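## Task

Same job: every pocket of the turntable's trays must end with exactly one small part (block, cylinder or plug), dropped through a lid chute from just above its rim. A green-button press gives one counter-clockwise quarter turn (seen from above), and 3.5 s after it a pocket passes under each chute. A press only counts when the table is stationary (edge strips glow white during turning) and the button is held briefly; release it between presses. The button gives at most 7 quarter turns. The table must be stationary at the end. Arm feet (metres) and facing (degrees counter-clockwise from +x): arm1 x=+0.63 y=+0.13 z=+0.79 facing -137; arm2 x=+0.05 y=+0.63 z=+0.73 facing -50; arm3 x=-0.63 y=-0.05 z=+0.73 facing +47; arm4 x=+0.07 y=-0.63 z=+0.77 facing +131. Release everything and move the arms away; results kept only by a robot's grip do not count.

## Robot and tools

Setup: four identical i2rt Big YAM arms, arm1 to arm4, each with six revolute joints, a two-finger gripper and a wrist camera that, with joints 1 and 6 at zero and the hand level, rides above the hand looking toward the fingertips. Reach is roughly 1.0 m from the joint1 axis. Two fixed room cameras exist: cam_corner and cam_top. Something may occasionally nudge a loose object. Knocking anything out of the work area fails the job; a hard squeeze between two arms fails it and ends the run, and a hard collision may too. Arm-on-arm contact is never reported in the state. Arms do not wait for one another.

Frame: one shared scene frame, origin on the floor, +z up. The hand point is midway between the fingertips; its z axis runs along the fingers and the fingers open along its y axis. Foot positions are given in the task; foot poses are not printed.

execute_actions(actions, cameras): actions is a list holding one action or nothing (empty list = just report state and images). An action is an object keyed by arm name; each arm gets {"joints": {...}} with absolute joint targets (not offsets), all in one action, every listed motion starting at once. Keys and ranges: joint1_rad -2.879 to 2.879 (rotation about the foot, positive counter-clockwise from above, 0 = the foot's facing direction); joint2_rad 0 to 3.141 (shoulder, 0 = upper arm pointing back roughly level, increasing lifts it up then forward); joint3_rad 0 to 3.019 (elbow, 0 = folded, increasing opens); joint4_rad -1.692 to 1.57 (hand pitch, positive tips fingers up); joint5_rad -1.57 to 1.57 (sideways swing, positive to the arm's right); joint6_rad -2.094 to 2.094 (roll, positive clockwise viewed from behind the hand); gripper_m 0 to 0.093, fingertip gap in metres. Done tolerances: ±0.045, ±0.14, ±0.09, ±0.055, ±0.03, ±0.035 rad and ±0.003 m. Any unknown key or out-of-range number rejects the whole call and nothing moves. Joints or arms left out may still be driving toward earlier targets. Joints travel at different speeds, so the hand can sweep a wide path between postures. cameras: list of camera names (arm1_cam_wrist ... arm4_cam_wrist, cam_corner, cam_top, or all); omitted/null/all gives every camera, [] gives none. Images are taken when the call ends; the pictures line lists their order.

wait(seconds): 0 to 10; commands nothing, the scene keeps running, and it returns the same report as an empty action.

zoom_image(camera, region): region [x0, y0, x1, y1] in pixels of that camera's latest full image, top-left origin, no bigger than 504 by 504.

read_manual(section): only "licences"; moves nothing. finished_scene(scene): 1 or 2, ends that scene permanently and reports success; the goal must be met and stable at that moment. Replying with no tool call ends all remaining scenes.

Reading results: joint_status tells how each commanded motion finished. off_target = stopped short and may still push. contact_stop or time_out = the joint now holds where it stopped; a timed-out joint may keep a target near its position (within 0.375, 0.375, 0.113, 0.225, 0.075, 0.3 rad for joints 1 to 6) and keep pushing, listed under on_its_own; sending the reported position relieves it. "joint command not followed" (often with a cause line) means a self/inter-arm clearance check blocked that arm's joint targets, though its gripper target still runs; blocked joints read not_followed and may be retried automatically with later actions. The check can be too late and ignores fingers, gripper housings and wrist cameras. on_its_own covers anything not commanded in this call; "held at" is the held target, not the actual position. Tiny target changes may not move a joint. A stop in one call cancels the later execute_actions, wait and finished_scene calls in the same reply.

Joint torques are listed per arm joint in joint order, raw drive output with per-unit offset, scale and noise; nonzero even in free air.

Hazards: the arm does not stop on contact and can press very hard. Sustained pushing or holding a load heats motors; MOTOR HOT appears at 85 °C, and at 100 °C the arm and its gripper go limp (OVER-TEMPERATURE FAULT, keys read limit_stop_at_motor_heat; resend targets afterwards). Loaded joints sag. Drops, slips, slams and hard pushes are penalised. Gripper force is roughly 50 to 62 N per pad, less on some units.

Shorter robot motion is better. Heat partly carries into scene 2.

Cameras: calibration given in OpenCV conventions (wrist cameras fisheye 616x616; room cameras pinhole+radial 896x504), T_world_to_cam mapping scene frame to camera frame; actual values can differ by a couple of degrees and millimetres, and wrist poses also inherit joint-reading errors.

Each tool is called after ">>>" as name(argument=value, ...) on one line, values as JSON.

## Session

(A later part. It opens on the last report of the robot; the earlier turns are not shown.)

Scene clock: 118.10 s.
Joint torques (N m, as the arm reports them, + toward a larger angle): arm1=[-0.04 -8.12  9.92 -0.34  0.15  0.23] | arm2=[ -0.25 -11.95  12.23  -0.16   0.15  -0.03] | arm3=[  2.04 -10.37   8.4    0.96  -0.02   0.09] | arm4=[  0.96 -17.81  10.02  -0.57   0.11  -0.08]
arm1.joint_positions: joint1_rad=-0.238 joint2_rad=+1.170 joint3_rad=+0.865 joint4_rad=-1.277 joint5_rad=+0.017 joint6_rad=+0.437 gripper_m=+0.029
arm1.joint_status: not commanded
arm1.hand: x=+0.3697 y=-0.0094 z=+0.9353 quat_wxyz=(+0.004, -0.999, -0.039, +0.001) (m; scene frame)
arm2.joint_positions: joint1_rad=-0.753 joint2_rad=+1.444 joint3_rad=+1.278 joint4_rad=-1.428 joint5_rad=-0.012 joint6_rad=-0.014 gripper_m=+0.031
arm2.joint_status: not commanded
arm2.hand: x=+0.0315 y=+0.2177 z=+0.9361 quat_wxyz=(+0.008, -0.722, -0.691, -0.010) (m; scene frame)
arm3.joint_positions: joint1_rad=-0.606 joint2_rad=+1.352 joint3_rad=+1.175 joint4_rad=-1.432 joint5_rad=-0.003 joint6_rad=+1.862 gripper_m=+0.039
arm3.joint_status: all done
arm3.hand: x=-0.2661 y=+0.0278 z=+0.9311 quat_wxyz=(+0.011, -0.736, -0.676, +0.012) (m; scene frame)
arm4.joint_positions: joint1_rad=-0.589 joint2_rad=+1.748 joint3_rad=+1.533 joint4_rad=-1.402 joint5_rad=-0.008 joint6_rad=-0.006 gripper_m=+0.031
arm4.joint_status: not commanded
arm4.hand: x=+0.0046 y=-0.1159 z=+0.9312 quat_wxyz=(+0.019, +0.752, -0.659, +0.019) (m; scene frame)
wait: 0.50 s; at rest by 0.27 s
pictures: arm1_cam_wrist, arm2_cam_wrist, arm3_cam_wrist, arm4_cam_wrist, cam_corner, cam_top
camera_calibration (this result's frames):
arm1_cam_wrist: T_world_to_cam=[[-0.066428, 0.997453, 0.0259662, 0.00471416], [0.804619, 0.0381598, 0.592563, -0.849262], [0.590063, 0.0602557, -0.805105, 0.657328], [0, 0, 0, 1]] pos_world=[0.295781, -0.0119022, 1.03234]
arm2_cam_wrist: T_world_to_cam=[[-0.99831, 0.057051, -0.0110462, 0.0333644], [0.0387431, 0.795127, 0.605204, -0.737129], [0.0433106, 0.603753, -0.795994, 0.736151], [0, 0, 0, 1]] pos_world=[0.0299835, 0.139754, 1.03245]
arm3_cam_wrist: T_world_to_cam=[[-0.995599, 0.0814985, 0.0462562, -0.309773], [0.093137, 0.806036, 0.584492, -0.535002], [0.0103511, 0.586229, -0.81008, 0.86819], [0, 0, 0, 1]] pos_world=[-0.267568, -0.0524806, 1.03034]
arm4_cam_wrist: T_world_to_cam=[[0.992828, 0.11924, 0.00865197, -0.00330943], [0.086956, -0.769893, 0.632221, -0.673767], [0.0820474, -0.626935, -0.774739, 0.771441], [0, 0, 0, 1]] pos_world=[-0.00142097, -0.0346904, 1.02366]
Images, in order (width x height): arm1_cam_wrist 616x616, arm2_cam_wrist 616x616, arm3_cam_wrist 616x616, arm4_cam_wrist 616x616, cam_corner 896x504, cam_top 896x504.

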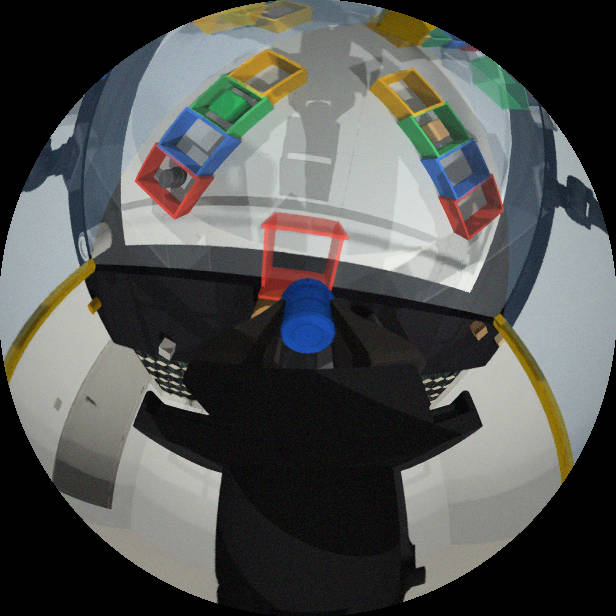

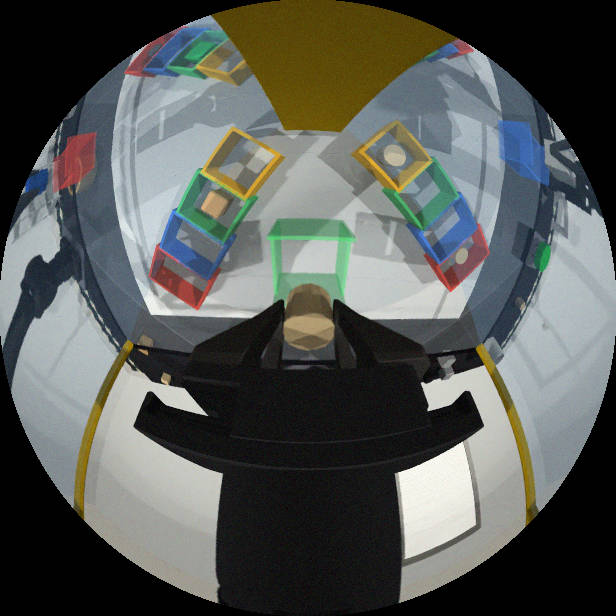

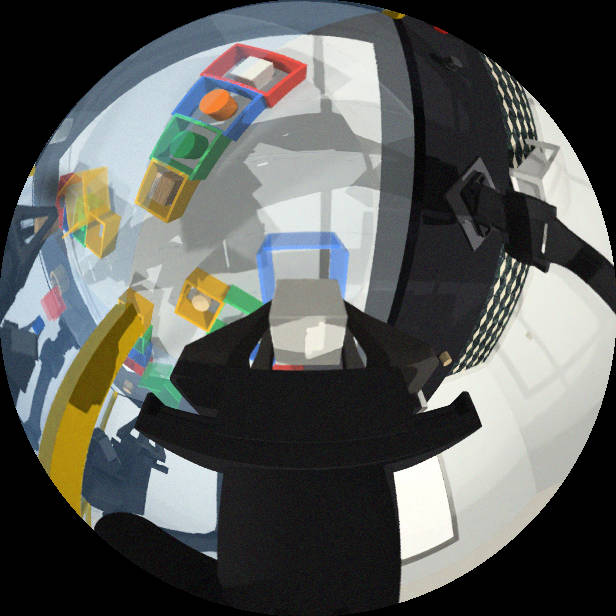

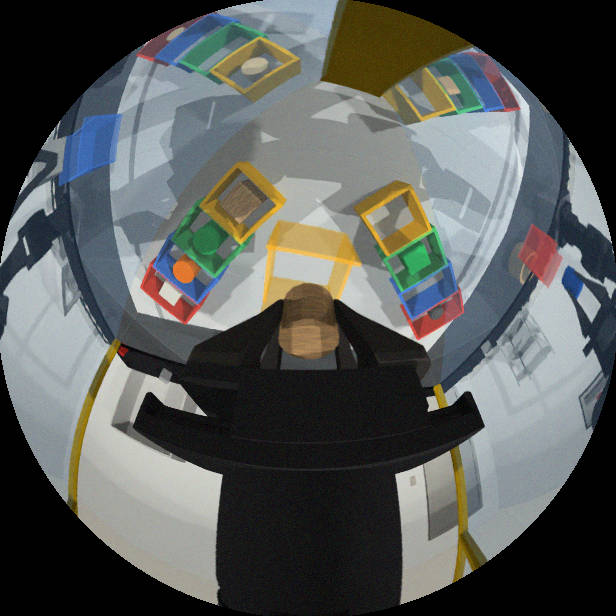

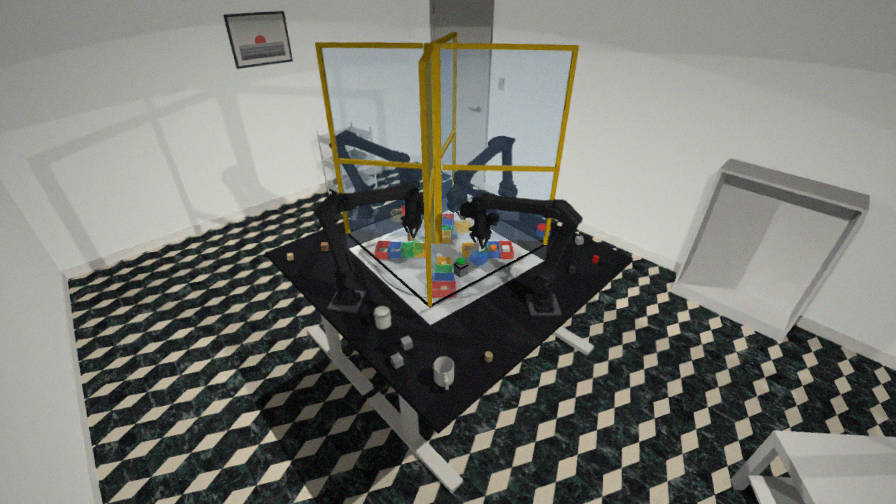

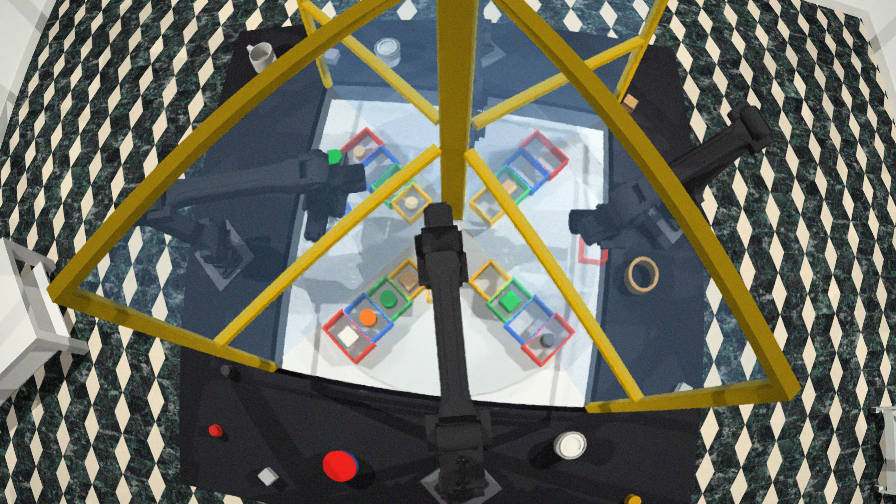

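>>> execute_actions(actions=[{"arm3":{"joints":{"joint2_rad":1.2}}}], cameras=[])

>>> execute_actions(actions=[{"arm3":{"joints":{"joint1_rad":-0.29,"joint2_rad":1.39,"joint3_rad":1.41,"joint4_rad":-1.55}}}], cameras=["arm3_cam_wrist"])

>>> execute_actions(actions=[{"arm3":{"joints":{"joint2_rad":1.6}}}], cameras=["arm3_cam_wrist","cam_top"])

>>> wait(seconds=0.2)

>>> execute_actions(actions=[{"arm3":{"joints":{"joint2_rad":1.39}}}], cameras=[])

>>> execute_actions(actions=[{"arm3":{"joints":{"joint1_rad":-0.59,"joint2_rad":1.345,"joint3_rad":1.185,"joint4_rad":-1.4}}}], cameras=["cam_top","arm2_cam_wrist"])

>>> wait(seconds=0.5)

Scene clock: 131.50 s.
Joint torques (N m, as the arm reports them, + toward a larger angle): arm1=[-0.06 -8.15  9.92 -0.34  0.15  0.23] | arm2=[ -0.18 -11.91  12.27  -0.18   0.14  -0.03] | arm3=[ 2.2  -8.18  8.92  1.1   0.    0.08] | arm4=[  1.15 -18.07  10.19  -0.53   0.11  -0.12]
arm1.joint_positions: joint1_rad=-0.238 joint2_rad=+1.170 joint3_rad=+0.865 joint4_rad=-1.277 joint5_rad=+0.017 joint6_rad=+0.437 gripper_m=+0.029
arm1.joint_status: not commanded
arm1.hand: x=+0.3697 y=-0.0094 z=+0.9353 quat_wxyz=(+0.004, -0.999, -0.039, +0.001) (m; scene frame)
arm2.joint_positions: joint1_rad=-0.753 joint2_rad=+1.444 joint3_rad=+1.278 joint4_rad=-1.428 joint5_rad=-0.012 joint6_rad=-0.014 gripper_m=+0.031
arm2.joint_status: not commanded
arm2.hand: x=+0.0315 y=+0.2177 z=+0.9361 quat_wxyz=(+0.008, -0.722, -0.691, -0.010) (m; scene frame)
arm3.joint_positions: joint1_rad=-0.606 joint2_rad=+1.199 joint3_rad=+1.175 joint4_rad=-1.430 joint5_rad=-0.003 joint6_rad=+1.862 gripper_m=+0.039
arm3.joint_status: all done
arm3.hand: x=-0.2804 y=+0.0246 z=+0.9836 quat_wxyz=(-0.028, -0.735, -0.675, -0.054) (m; scene frame)
arm4.joint_positions: joint1_rad=-0.589 joint2_rad=+1.748 joint3_rad=+1.533 joint4_rad=-1.402 joint5_rad=-0.008 joint6_rad=-0.006 gripper_m=+0.031
arm4.joint_status: not commanded
arm4.hand: x=+0.0046 y=-0.1159 z=+0.9312 quat_wxyz=(+0.019, +0.752, -0.659, +0.019) (m; scene frame)
pictures: none
No camera images: the call's "cameras" was empty. Leave "cameras" out to get every camera's image.

Scene clock: 132.53 s.
Joint torques (N m, as the arm reports them, + toward a larger angle): arm1=[-0.05 -8.08  9.91 -0.34  0.15  0.22] | arm2=[  0.14 -11.97  12.2   -0.16   0.15  -0.02] | arm3=[  0.84 -13.09  12.27  -0.13   0.12   0.06] | arm4=[  1.24 -17.46  10.09  -0.64   0.08  -0.08]
arm1.joint_positions: joint1_rad=-0.238 joint2_rad=+1.170 joint3_rad=+0.865 joint4_rad=-1.277 joint5_rad=+0.017 joint6_rad=+0.437 gripper_m=+0.029
arm1.joint_status: not commanded
arm1.hand: x=+0.3697 y=-0.0094 z=+0.9353 quat_wxyz=(+0.004, -0.999, -0.039, +0.001) (m; scene frame)
arm2.joint_positions: joint1_rad=-0.753 joint2_rad=+1.444 joint3_rad=+1.278 joint4_rad=-1.428 joint5_rad=-0.012 joint6_rad=-0.014 gripper_m=+0.031
arm2.joint_status: not commanded
arm2.hand: x=+0.0315 y=+0.2177 z=+0.9361 quat_wxyz=(+0.008, -0.722, -0.691, -0.010) (m; scene frame)
arm3.joint_positions: joint1_rad=-0.281 joint2_rad=+1.403 joint3_rad=+1.350 joint4_rad=-1.539 joint5_rad=-0.004 joint6_rad=+1.862 gripper_m=+0.039
arm3.joint_status: all done
arm3.hand: x=-0.2847 y=+0.1551 z=+0.9789 quat_wxyz=(+0.006, -0.617, -0.787, +0.005) (m; scene frame)
arm4.joint_positions: joint1_rad=-0.589 joint2_rad=+1.748 joint3_rad=+1.533 joint4_rad=-1.402 joint5_rad=-0.008 joint6_rad=-0.006 gripper_m=+0.031
arm4.joint_status: not commanded
arm4.hand: x=+0.0046 y=-0.1159 z=+0.9312 quat_wxyz=(+0.019, +0.752, -0.659, +0.019) (m; scene frame)
pictures: arm3_cam_wrist
camera_calibration (this result's frames):
arm3_cam_wrist: T_world_to_cam=[[-0.970128, -0.240935, 0.0283308, -0.266089], [-0.178478, 0.787942, 0.589316, -0.743065], [-0.16431, 0.566655, -0.807406, 0.783198], [0, 0, 0, 1]] pos_world=[-0.262075, 0.0775796, 1.0778]
Images, in order (width x height): arm3_cam_wrist 616x616.

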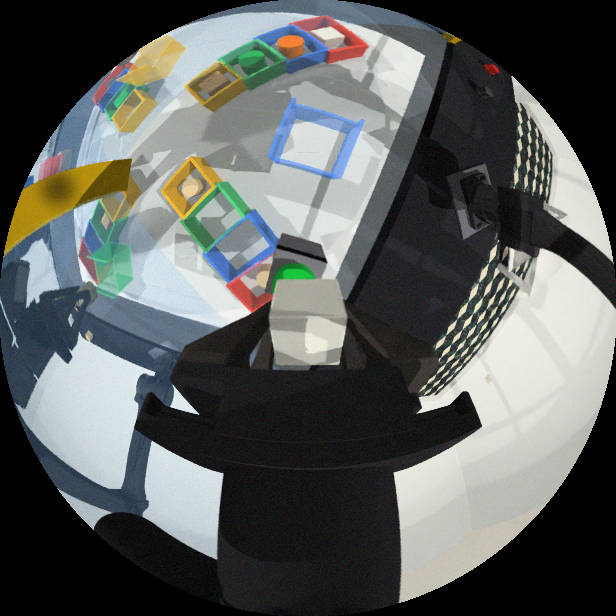

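Scene clock: 133.43 s.
Joint torques (N m, as the arm reports them, + toward a larger angle): arm1=[-0.07 -8.08  9.93 -0.35  0.15  0.22] | arm2=[ -0.02 -12.07  12.28  -0.11   0.13  -0.04] | arm3=[ 1.11 -9.62  8.48  0.17 -0.08  0.1 ] | arm4=[  0.9  -17.74  10.06  -0.53   0.11  -0.08]
arm1.joint_positions: joint1_rad=-0.238 joint2_rad=+1.170 joint3_rad=+0.865 joint4_rad=-1.277 joint5_rad=+0.017 joint6_rad=+0.437 gripper_m=+0.029
arm1.joint_status: not commanded
arm1.hand: x=+0.3697 y=-0.0094 z=+0.9353 quat_wxyz=(+0.004, -0.999, -0.039, +0.001) (m; scene frame)
arm2.joint_positions: joint1_rad=-0.753 joint2_rad=+1.444 joint3_rad=+1.278 joint4_rad=-1.428 joint5_rad=-0.012 joint6_rad=-0.014 gripper_m=+0.031
arm2.joint_status: not commanded
arm2.hand: x=+0.0315 y=+0.2177 z=+0.9361 quat_wxyz=(+0.008, -0.722, -0.691, -0.010) (m; scene frame)
arm3.joint_positions: joint1_rad=-0.283 joint2_rad=+1.557 joint3_rad=+1.399 joint4_rad=-1.551 joint5_rad=-0.001 joint6_rad=+1.862 gripper_m=+0.039
arm3.joint_status: all done
arm3.hand: x=-0.2614 y=+0.1673 z=+0.9358 quat_wxyz=(+0.026, -0.617, -0.784, +0.061) (m; scene frame)
arm4.joint_positions: joint1_rad=-0.589 joint2_rad=+1.748 joint3_rad=+1.533 joint4_rad=-1.402 joint5_rad=-0.008 joint6_rad=-0.006 gripper_m=+0.031
arm4.joint_status: not commanded
arm4.hand: x=+0.0046 y=-0.1159 z=+0.9312 quat_wxyz=(+0.019, +0.752, -0.659, +0.019) (m; scene frame)
pictures: arm3_cam_wrist, cam_top
camera_calibration (this result's frames):
arm3_cam_wrist: T_world_to_cam=[[-0.962025, -0.233962, 0.140606, -0.34349], [-0.119558, 0.824235, 0.553482, -0.680255], [-0.245386, 0.515653, -0.820907, 0.745301], [0, 0, 0, 1]] pos_world=[-0.228889, 0.0960106, 1.03663]
Images, in order (width x height): arm3_cam_wrist 616x616, cam_top 896x504.

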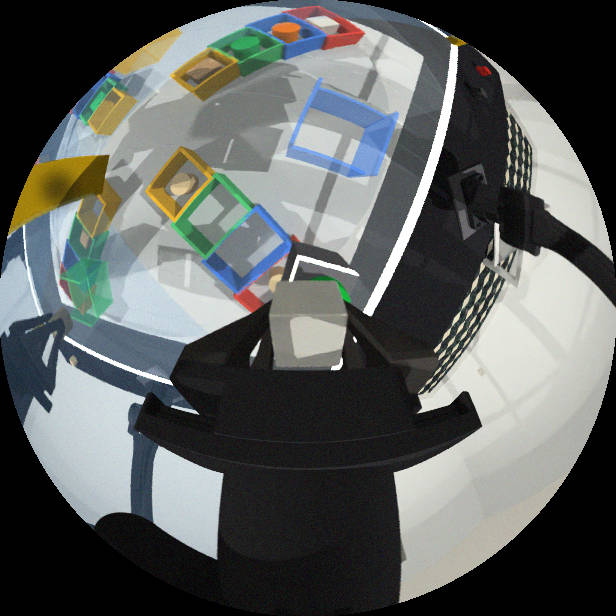

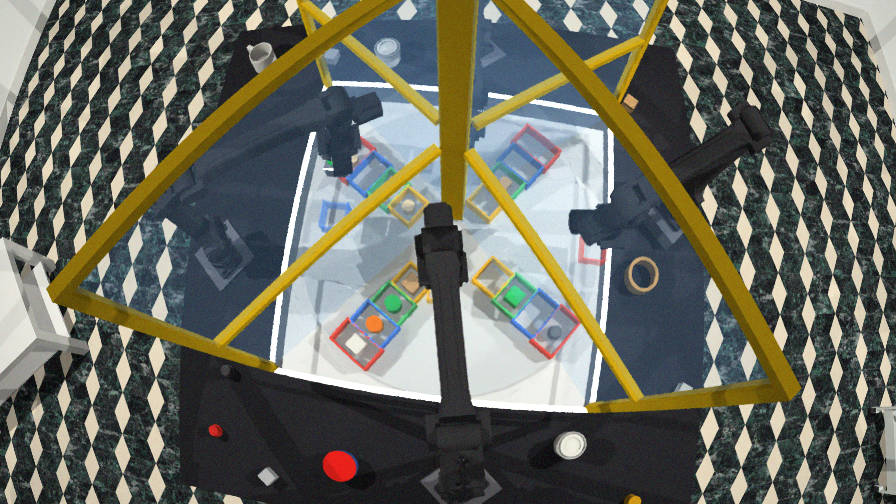

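Scene clock: 133.63 s.
Joint torques (N m, as the arm reports them, + toward a larger angle): arm1=[-0.02 -8.07  9.92 -0.35  0.15  0.23] | arm2=[ -0.01 -12.18  12.28  -0.12   0.15  -0.03] | arm3=[ 0.75 -9.72  8.28  0.2  -0.04  0.11] | arm4=[  1.17 -18.05  10.16  -0.58   0.09  -0.07]
arm1.joint_positions: joint1_rad=-0.238 joint2_rad=+1.170 joint3_rad=+0.865 joint4_rad=-1.277 joint5_rad=+0.017 joint6_rad=+0.437 gripper_m=+0.029
arm1.joint_status: not commanded
arm1.hand: x=+0.3697 y=-0.0094 z=+0.9353 quat_wxyz=(+0.004, -0.999, -0.039, +0.001) (m; scene frame)
arm2.joint_positions: joint1_rad=-0.753 joint2_rad=+1.444 joint3_rad=+1.278 joint4_rad=-1.428 joint5_rad=-0.012 joint6_rad=-0.014 gripper_m=+0.031
arm2.joint_status: not commanded
arm2.hand: x=+0.0315 y=+0.2177 z=+0.9361 quat_wxyz=(+0.008, -0.722, -0.691, -0.010) (m; scene frame)
arm3.joint_positions: joint1_rad=-0.283 joint2_rad=+1.557 joint3_rad=+1.399 joint4_rad=-1.551 joint5_rad=-0.001 joint6_rad=+1.862 gripper_m=+0.039
arm3.joint_status: all done
arm3.hand: x=-0.2614 y=+0.1673 z=+0.9358 quat_wxyz=(+0.026, -0.617, -0.784, +0.061) (m; scene frame)
arm4.joint_positions: joint1_rad=-0.589 joint2_rad=+1.748 joint3_rad=+1.533 joint4_rad=-1.402 joint5_rad=-0.008 joint6_rad=-0.006 gripper_m=+0.031
arm4.joint_status: not commanded
arm4.hand: x=+0.0046 y=-0.1159 z=+0.9312 quat_wxyz=(+0.019, +0.752, -0.659, +0.019) (m; scene frame)
wait: 0.20 s; no rest
pictures: arm1_cam_wrist, arm2_cam_wrist, arm3_cam_wrist, arm4_cam_wrist, cam_corner, cam_top
camera_calibration (this result's frames):
arm1_cam_wrist: T_world_to_cam=[[-0.066428, 0.997453, 0.0259662, 0.00471416], [0.804619, 0.0381598, 0.592563, -0.849262], [0.590063, 0.0602557, -0.805105, 0.657328], [0, 0, 0, 1]] pos_world=[0.295781, -0.0119022, 1.03234]
arm2_cam_wrist: T_world_to_cam=[[-0.99831, 0.057051, -0.0110462, 0.0333644], [0.0387431, 0.795127, 0.605204, -0.737129], [0.0433106, 0.603753, -0.795994, 0.736151], [0, 0, 0, 1]] pos_world=[0.0299835, 0.139754, 1.03245]
arm3_cam_wrist: T_world_to_cam=[[-0.962025, -0.233962, 0.140606, -0.34349], [-0.119558, 0.824235, 0.553482, -0.680255], [-0.245386, 0.515653, -0.820907, 0.745301], [0, 0, 0, 1]] pos_world=[-0.228889, 0.0960106, 1.03663]
arm4_cam_wrist: T_world_to_cam=[[0.992828, 0.11924, 0.00865197, -0.00330943], [0.086956, -0.769893, 0.632221, -0.673767], [0.0820474, -0.626935, -0.774739, 0.771441], [0, 0, 0, 1]] pos_world=[-0.00142097, -0.0346904, 1.02366]
Images, in order (width x height): arm1_cam_wrist 616x616, arm2_cam_wrist 616x616, arm3_cam_wrist 616x616, arm4_cam_wrist 616x616, cam_corner 896x504, cam_top 896x504.

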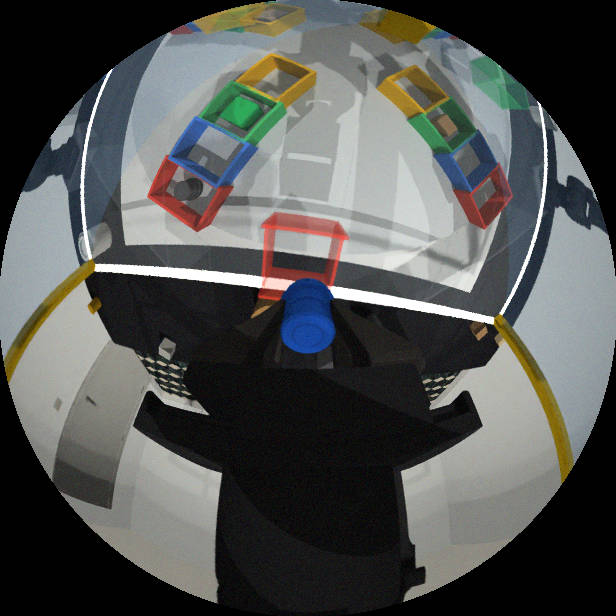

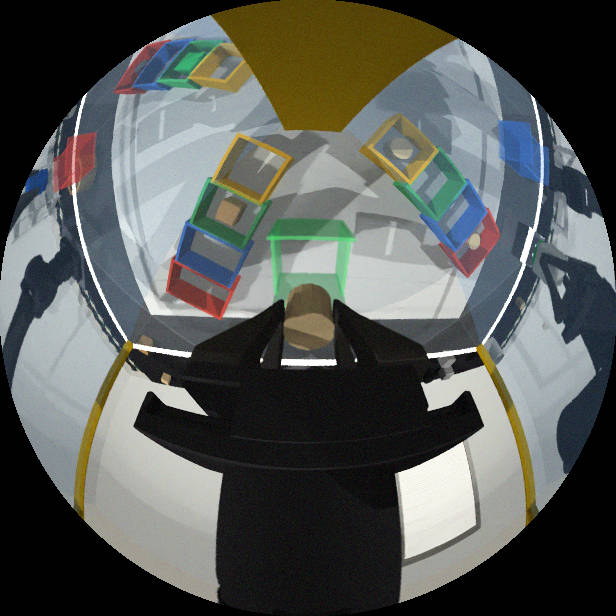

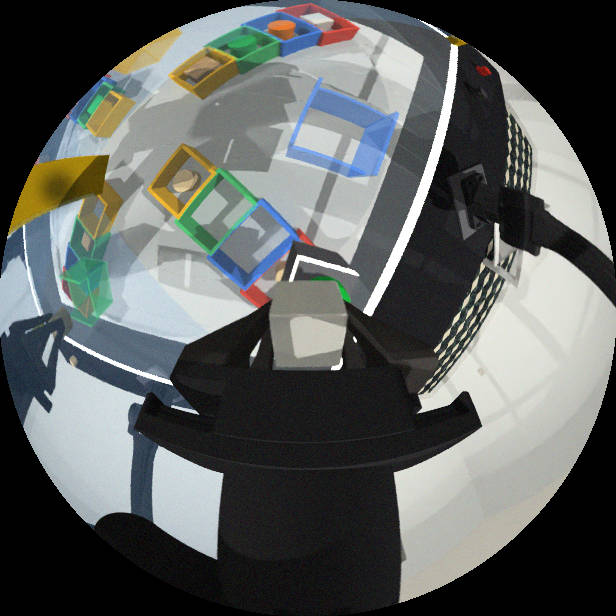

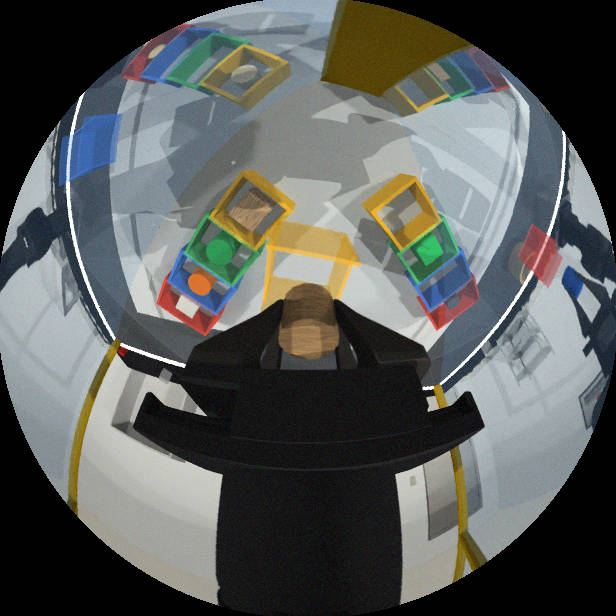

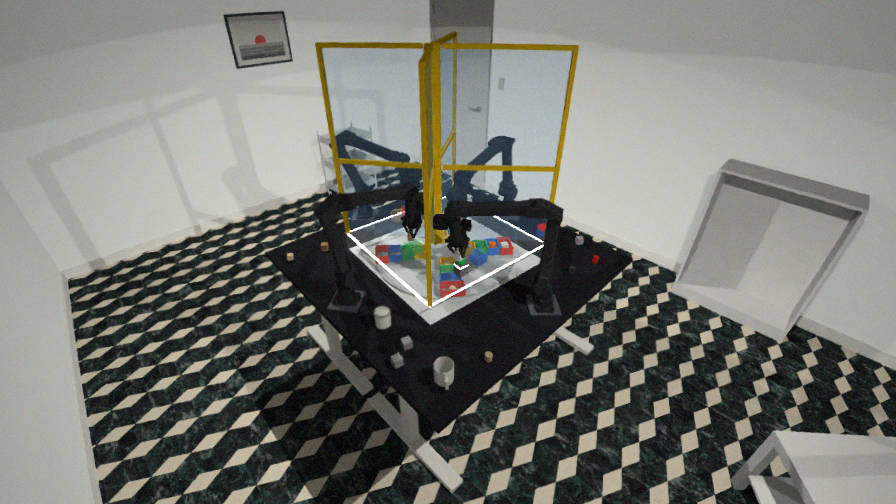

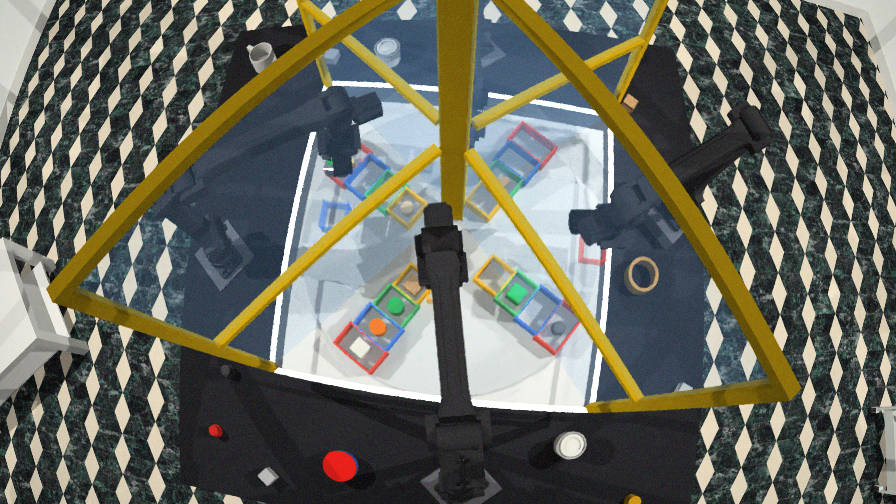

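Scene clock: 134.87 s.
Joint torques (N m, as the arm reports them, + toward a larger angle): arm1=[-0.1  -8.08  9.91 -0.35  0.15  0.23] | arm2=[ -0.11 -12.17  12.18  -0.14   0.14  -0.02] | arm3=[  1.32 -10.88   9.01   0.5   -0.01   0.07] | arm4=[  0.62 -17.71  10.11  -0.61   0.12  -0.1 ]
arm1.joint_positions: joint1_rad=-0.238 joint2_rad=+1.170 joint3_rad=+0.865 joint4_rad=-1.277 joint5_rad=+0.017 joint6_rad=+0.437 gripper_m=+0.029
arm1.joint_status: not commanded
arm1.hand: x=+0.3697 y=-0.0094 z=+0.9353 quat_wxyz=(+0.004, -0.999, -0.039, +0.001) (m; scene frame)
arm2.joint_positions: joint1_rad=-0.753 joint2_rad=+1.444 joint3_rad=+1.278 joint4_rad=-1.428 joint5_rad=-0.012 joint6_rad=-0.014 gripper_m=+0.031
arm2.joint_status: not commanded
arm2.hand: x=+0.0315 y=+0.2177 z=+0.9361 quat_wxyz=(+0.008, -0.722, -0.691, -0.010) (m; scene frame)
arm3.joint_positions: joint1_rad=-0.283 joint2_rad=+1.391 joint3_rad=+1.399 joint4_rad=-1.551 joint5_rad=-0.001 joint6_rad=+1.862 gripper_m=+0.039
arm3.joint_status: all done
arm3.hand: x=-0.2774 y=+0.1578 z=+1.0020 quat_wxyz=(-0.004, -0.618, -0.786, -0.017) (m; scene frame)
arm4.joint_positions: joint1_rad=-0.589 joint2_rad=+1.748 joint3_rad=+1.533 joint4_rad=-1.402 joint5_rad=-0.008 joint6_rad=-0.006 gripper_m=+0.031
arm4.joint_status: not commanded
arm4.hand: x=+0.0046 y=-0.1159 z=+0.9312 quat_wxyz=(+0.019, +0.752, -0.659, +0.019) (m; scene frame)
pictures: none
No camera images: the call's "cameras" was empty. Leave "cameras" out to get every camera's image.

Scene clock: 135.87 s.
Joint torques (N m, as the arm reports them, + toward a larger angle): arm1=[-0.11 -8.13  9.91 -0.35  0.15  0.23] | arm2=[ -0.14 -12.04  12.27  -0.14   0.15  -0.03] | arm3=[  2.63 -10.62   8.29   0.94   0.     0.09] | arm4=[  0.78 -17.46  10.15  -0.6    0.09  -0.07]
arm1.joint_positions: joint1_rad=-0.238 joint2_rad=+1.170 joint3_rad=+0.865 joint4_rad=-1.277 joint5_rad=+0.017 joint6_rad=+0.437 gripper_m=+0.029
arm1.joint_status: not commanded
arm1.hand: x=+0.3697 y=-0.0094 z=+0.9353 quat_wxyz=(+0.004, -0.999, -0.039, +0.001) (m; scene frame)
arm2.joint_positions: joint1_rad=-0.753 joint2_rad=+1.444 joint3_rad=+1.278 joint4_rad=-1.428 joint5_rad=-0.012 joint6_rad=-0.014 gripper_m=+0.031
arm2.joint_status: not commanded
arm2.hand: x=+0.0315 y=+0.2177 z=+0.9361 quat_wxyz=(+0.008, -0.722, -0.691, -0.010) (m; scene frame)
arm3.joint_positions: joint1_rad=-0.598 joint2_rad=+1.351 joint3_rad=+1.176 joint4_rad=-1.412 joint5_rad=-0.003 joint6_rad=+1.862 gripper_m=+0.039
arm3.joint_status: all done
arm3.hand: x=-0.2619 y=+0.0319 z=+0.9312 quat_wxyz=(+0.006, -0.734, -0.679, +0.004) (m; scene frame)
arm4.joint_positions: joint1_rad=-0.589 joint2_rad=+1.748 joint3_rad=+1.533 joint4_rad=-1.402 joint5_rad=-0.008 joint6_rad=-0.006 gripper_m=+0.031
arm4.joint_status: not commanded
arm4.hand: x=+0.0046 y=-0.1159 z=+0.9312 quat_wxyz=(+0.019, +0.752, -0.659, +0.019) (m; scene frame)
pictures: arm2_cam_wrist, cam_top
camera_calibration (this result's frames):
arm2_cam_wrist: T_world_to_cam=[[-0.99831, 0.057051, -0.0110462, 0.0333644], [0.0387431, 0.795127, 0.605204, -0.737129], [0.0433106, 0.603753, -0.795994, 0.736151], [0, 0, 0, 1]] pos_world=[0.0299835, 0.139754, 1.03245]
Images, in order (width x height): arm2_cam_wrist 616x616, cam_top 896x504.

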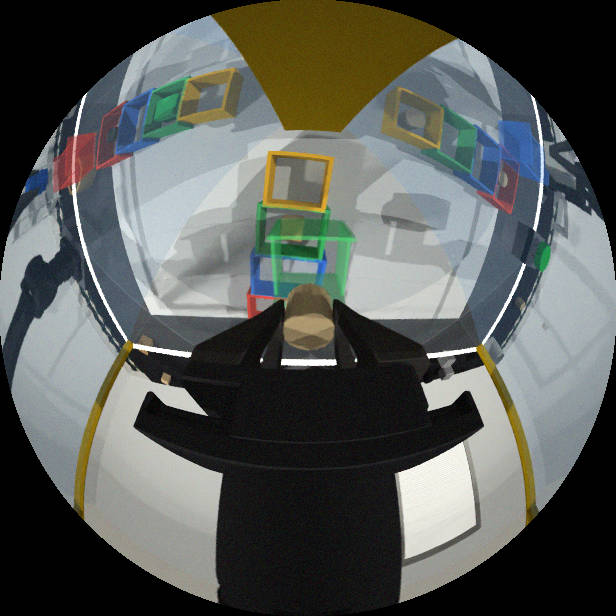

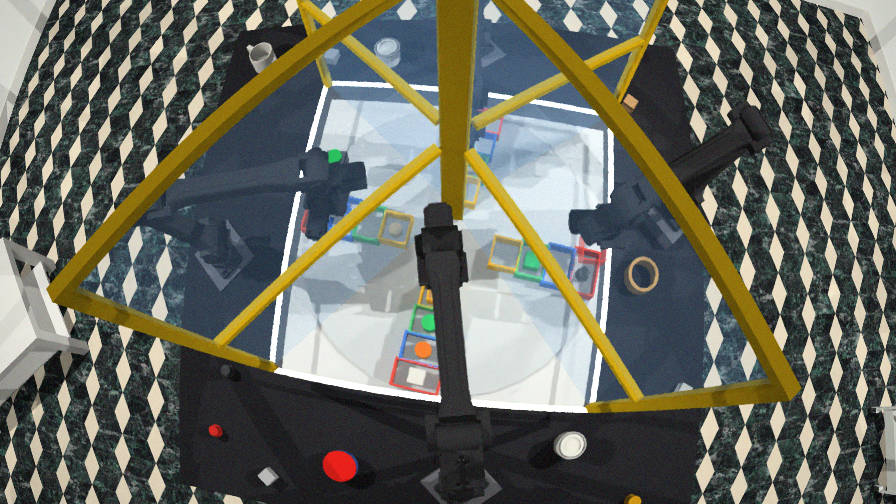

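Scene clock: 136.37 s.
Joint torques (N m, as the arm reports them, + toward a larger angle): arm1=[-0.12 -8.11  9.9  -0.34  0.15  0.22] | arm2=[ -0.14 -12.25  12.25  -0.09   0.16  -0.03] | arm3=[  1.96 -10.54   8.4    0.96   0.04   0.06] | arm4=[  0.57 -18.36  10.09  -0.64   0.11  -0.12]
arm1.joint_positions: joint1_rad=-0.238 joint2_rad=+1.170 joint3_rad=+0.865 joint4_rad=-1.277 joint5_rad=+0.017 joint6_rad=+0.437 gripper_m=+0.029
arm1.joint_status: not commanded
arm1.hand: x=+0.3697 y=-0.0094 z=+0.9353 quat_wxyz=(+0.004, -0.999, -0.039, +0.001) (m; scene frame)
arm2.joint_positions: joint1_rad=-0.753 joint2_rad=+1.444 joint3_rad=+1.278 joint4_rad=-1.428 joint5_rad=-0.012 joint6_rad=-0.014 gripper_m=+0.031
arm2.joint_status: not commanded
arm2.hand: x=+0.0315 y=+0.2177 z=+0.9361 quat_wxyz=(+0.008, -0.722, -0.691, -0.010) (m; scene frame)
arm3.joint_positions: joint1_rad=-0.598 joint2_rad=+1.351 joint3_rad=+1.176 joint4_rad=-1.412 joint5_rad=-0.003 joint6_rad=+1.862 gripper_m=+0.039
arm3.joint_status: all done
arm3.hand: x=-0.2619 y=+0.0319 z=+0.9312 quat_wxyz=(+0.006, -0.734, -0.679, +0.004) (m; scene frame)
arm4.joint_positions: joint1_rad=-0.589 joint2_rad=+1.748 joint3_rad=+1.533 joint4_rad=-1.402 joint5_rad=-0.008 joint6_rad=-0.006 gripper_m=+0.031
arm4.joint_status: not commanded
arm4.hand: x=+0.0046 y=-0.1159 z=+0.9312 quat_wxyz=(+0.019, +0.752, -0.659, +0.019) (m; scene frame)
wait: 0.50 s; at rest by 0.27 s
pictures: arm1_cam_wrist, arm2_cam_wrist, arm3_cam_wrist, arm4_cam_wrist, cam_corner, cam_top
camera_calibration (this result's frames):
arm1_cam_wrist: T_world_to_cam=[[-0.066428, 0.997453, 0.0259662, 0.00471416], [0.804619, 0.0381598, 0.592563, -0.849262], [0.590063, 0.0602557, -0.805105, 0.657328], [0, 0, 0, 1]] pos_world=[0.295781, -0.0119022, 1.03234]
arm2_cam_wrist: T_world_to_cam=[[-0.99831, 0.057051, -0.0110462, 0.0333644], [0.0387431, 0.795127, 0.605204, -0.737129], [0.0433106, 0.603753, -0.795994, 0.736151], [0, 0, 0, 1]] pos_world=[0.0299835, 0.139754, 1.03245]
arm3_cam_wrist: T_world_to_cam=[[-0.996947, 0.0734554, 0.0264721, -0.287609], [0.0749099, 0.804196, 0.589624, -0.548307], [0.0220223, 0.589807, -0.807244, 0.866177], [0, 0, 0, 1]] pos_world=[-0.264733, -0.0488047, 1.03012]
arm4_cam_wrist: T_world_to_cam=[[0.992828, 0.11924, 0.00865197, -0.00330943], [0.086956, -0.769893, 0.632221, -0.673767], [0.0820474, -0.626935, -0.774739, 0.771441], [0, 0, 0, 1]] pos_world=[-0.00142097, -0.0346904, 1.02366]
Images, in order (width x height): arm1_cam_wrist 616x616, arm2_cam_wrist 616x616, arm3_cam_wrist 616x616, arm4_cam_wrist 616x616, cam_corner 896x504, cam_top 896x504.

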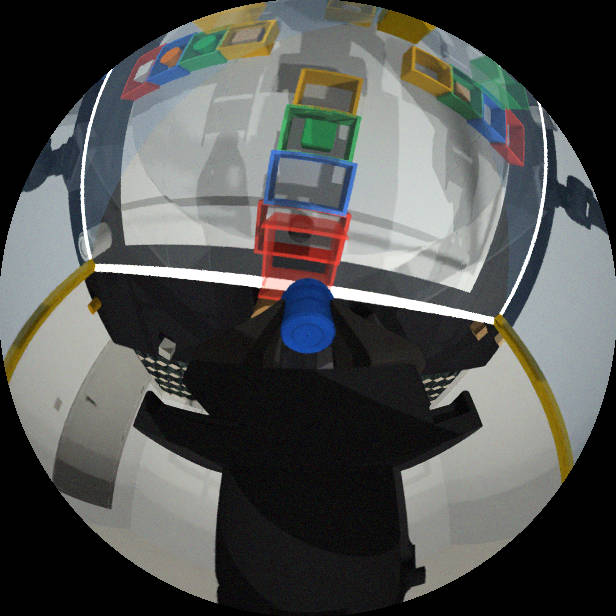

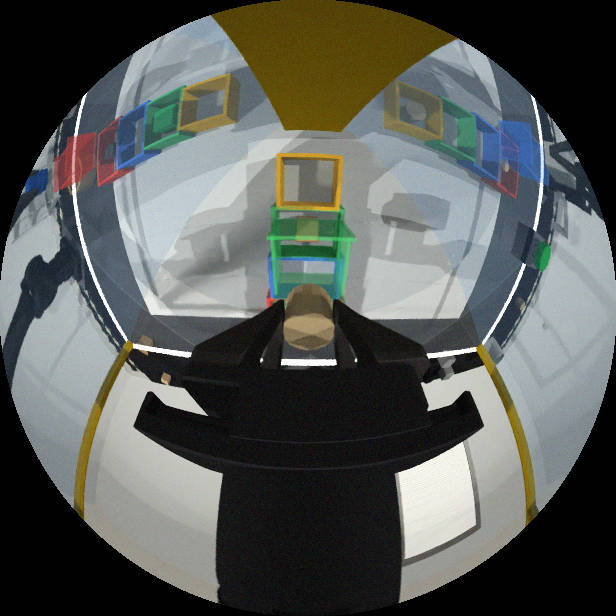

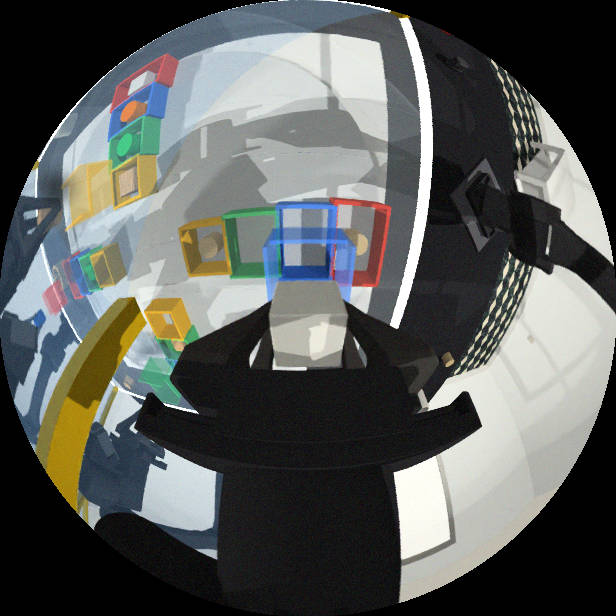

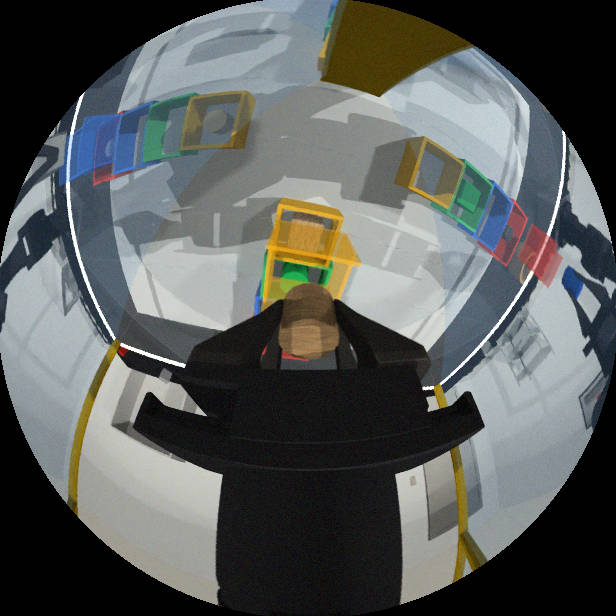

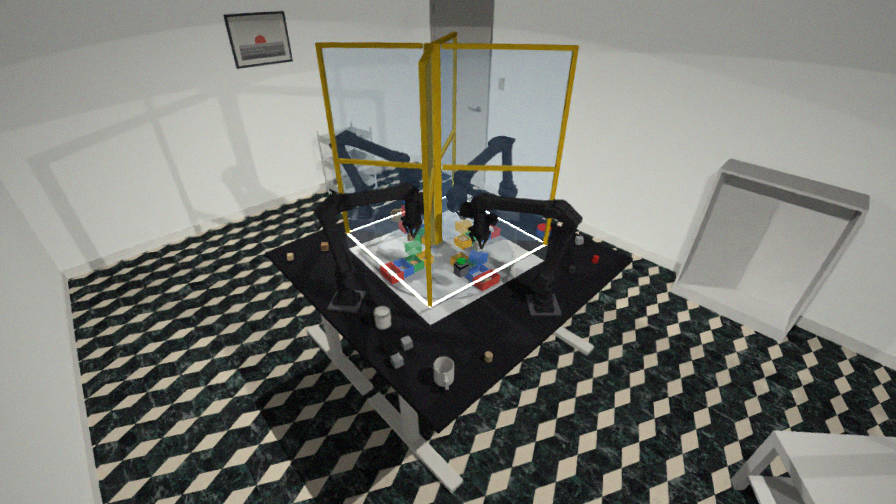

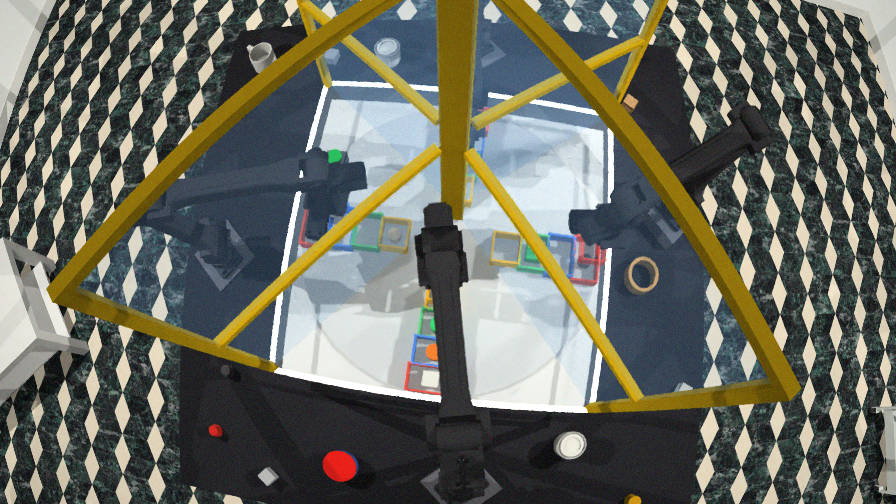

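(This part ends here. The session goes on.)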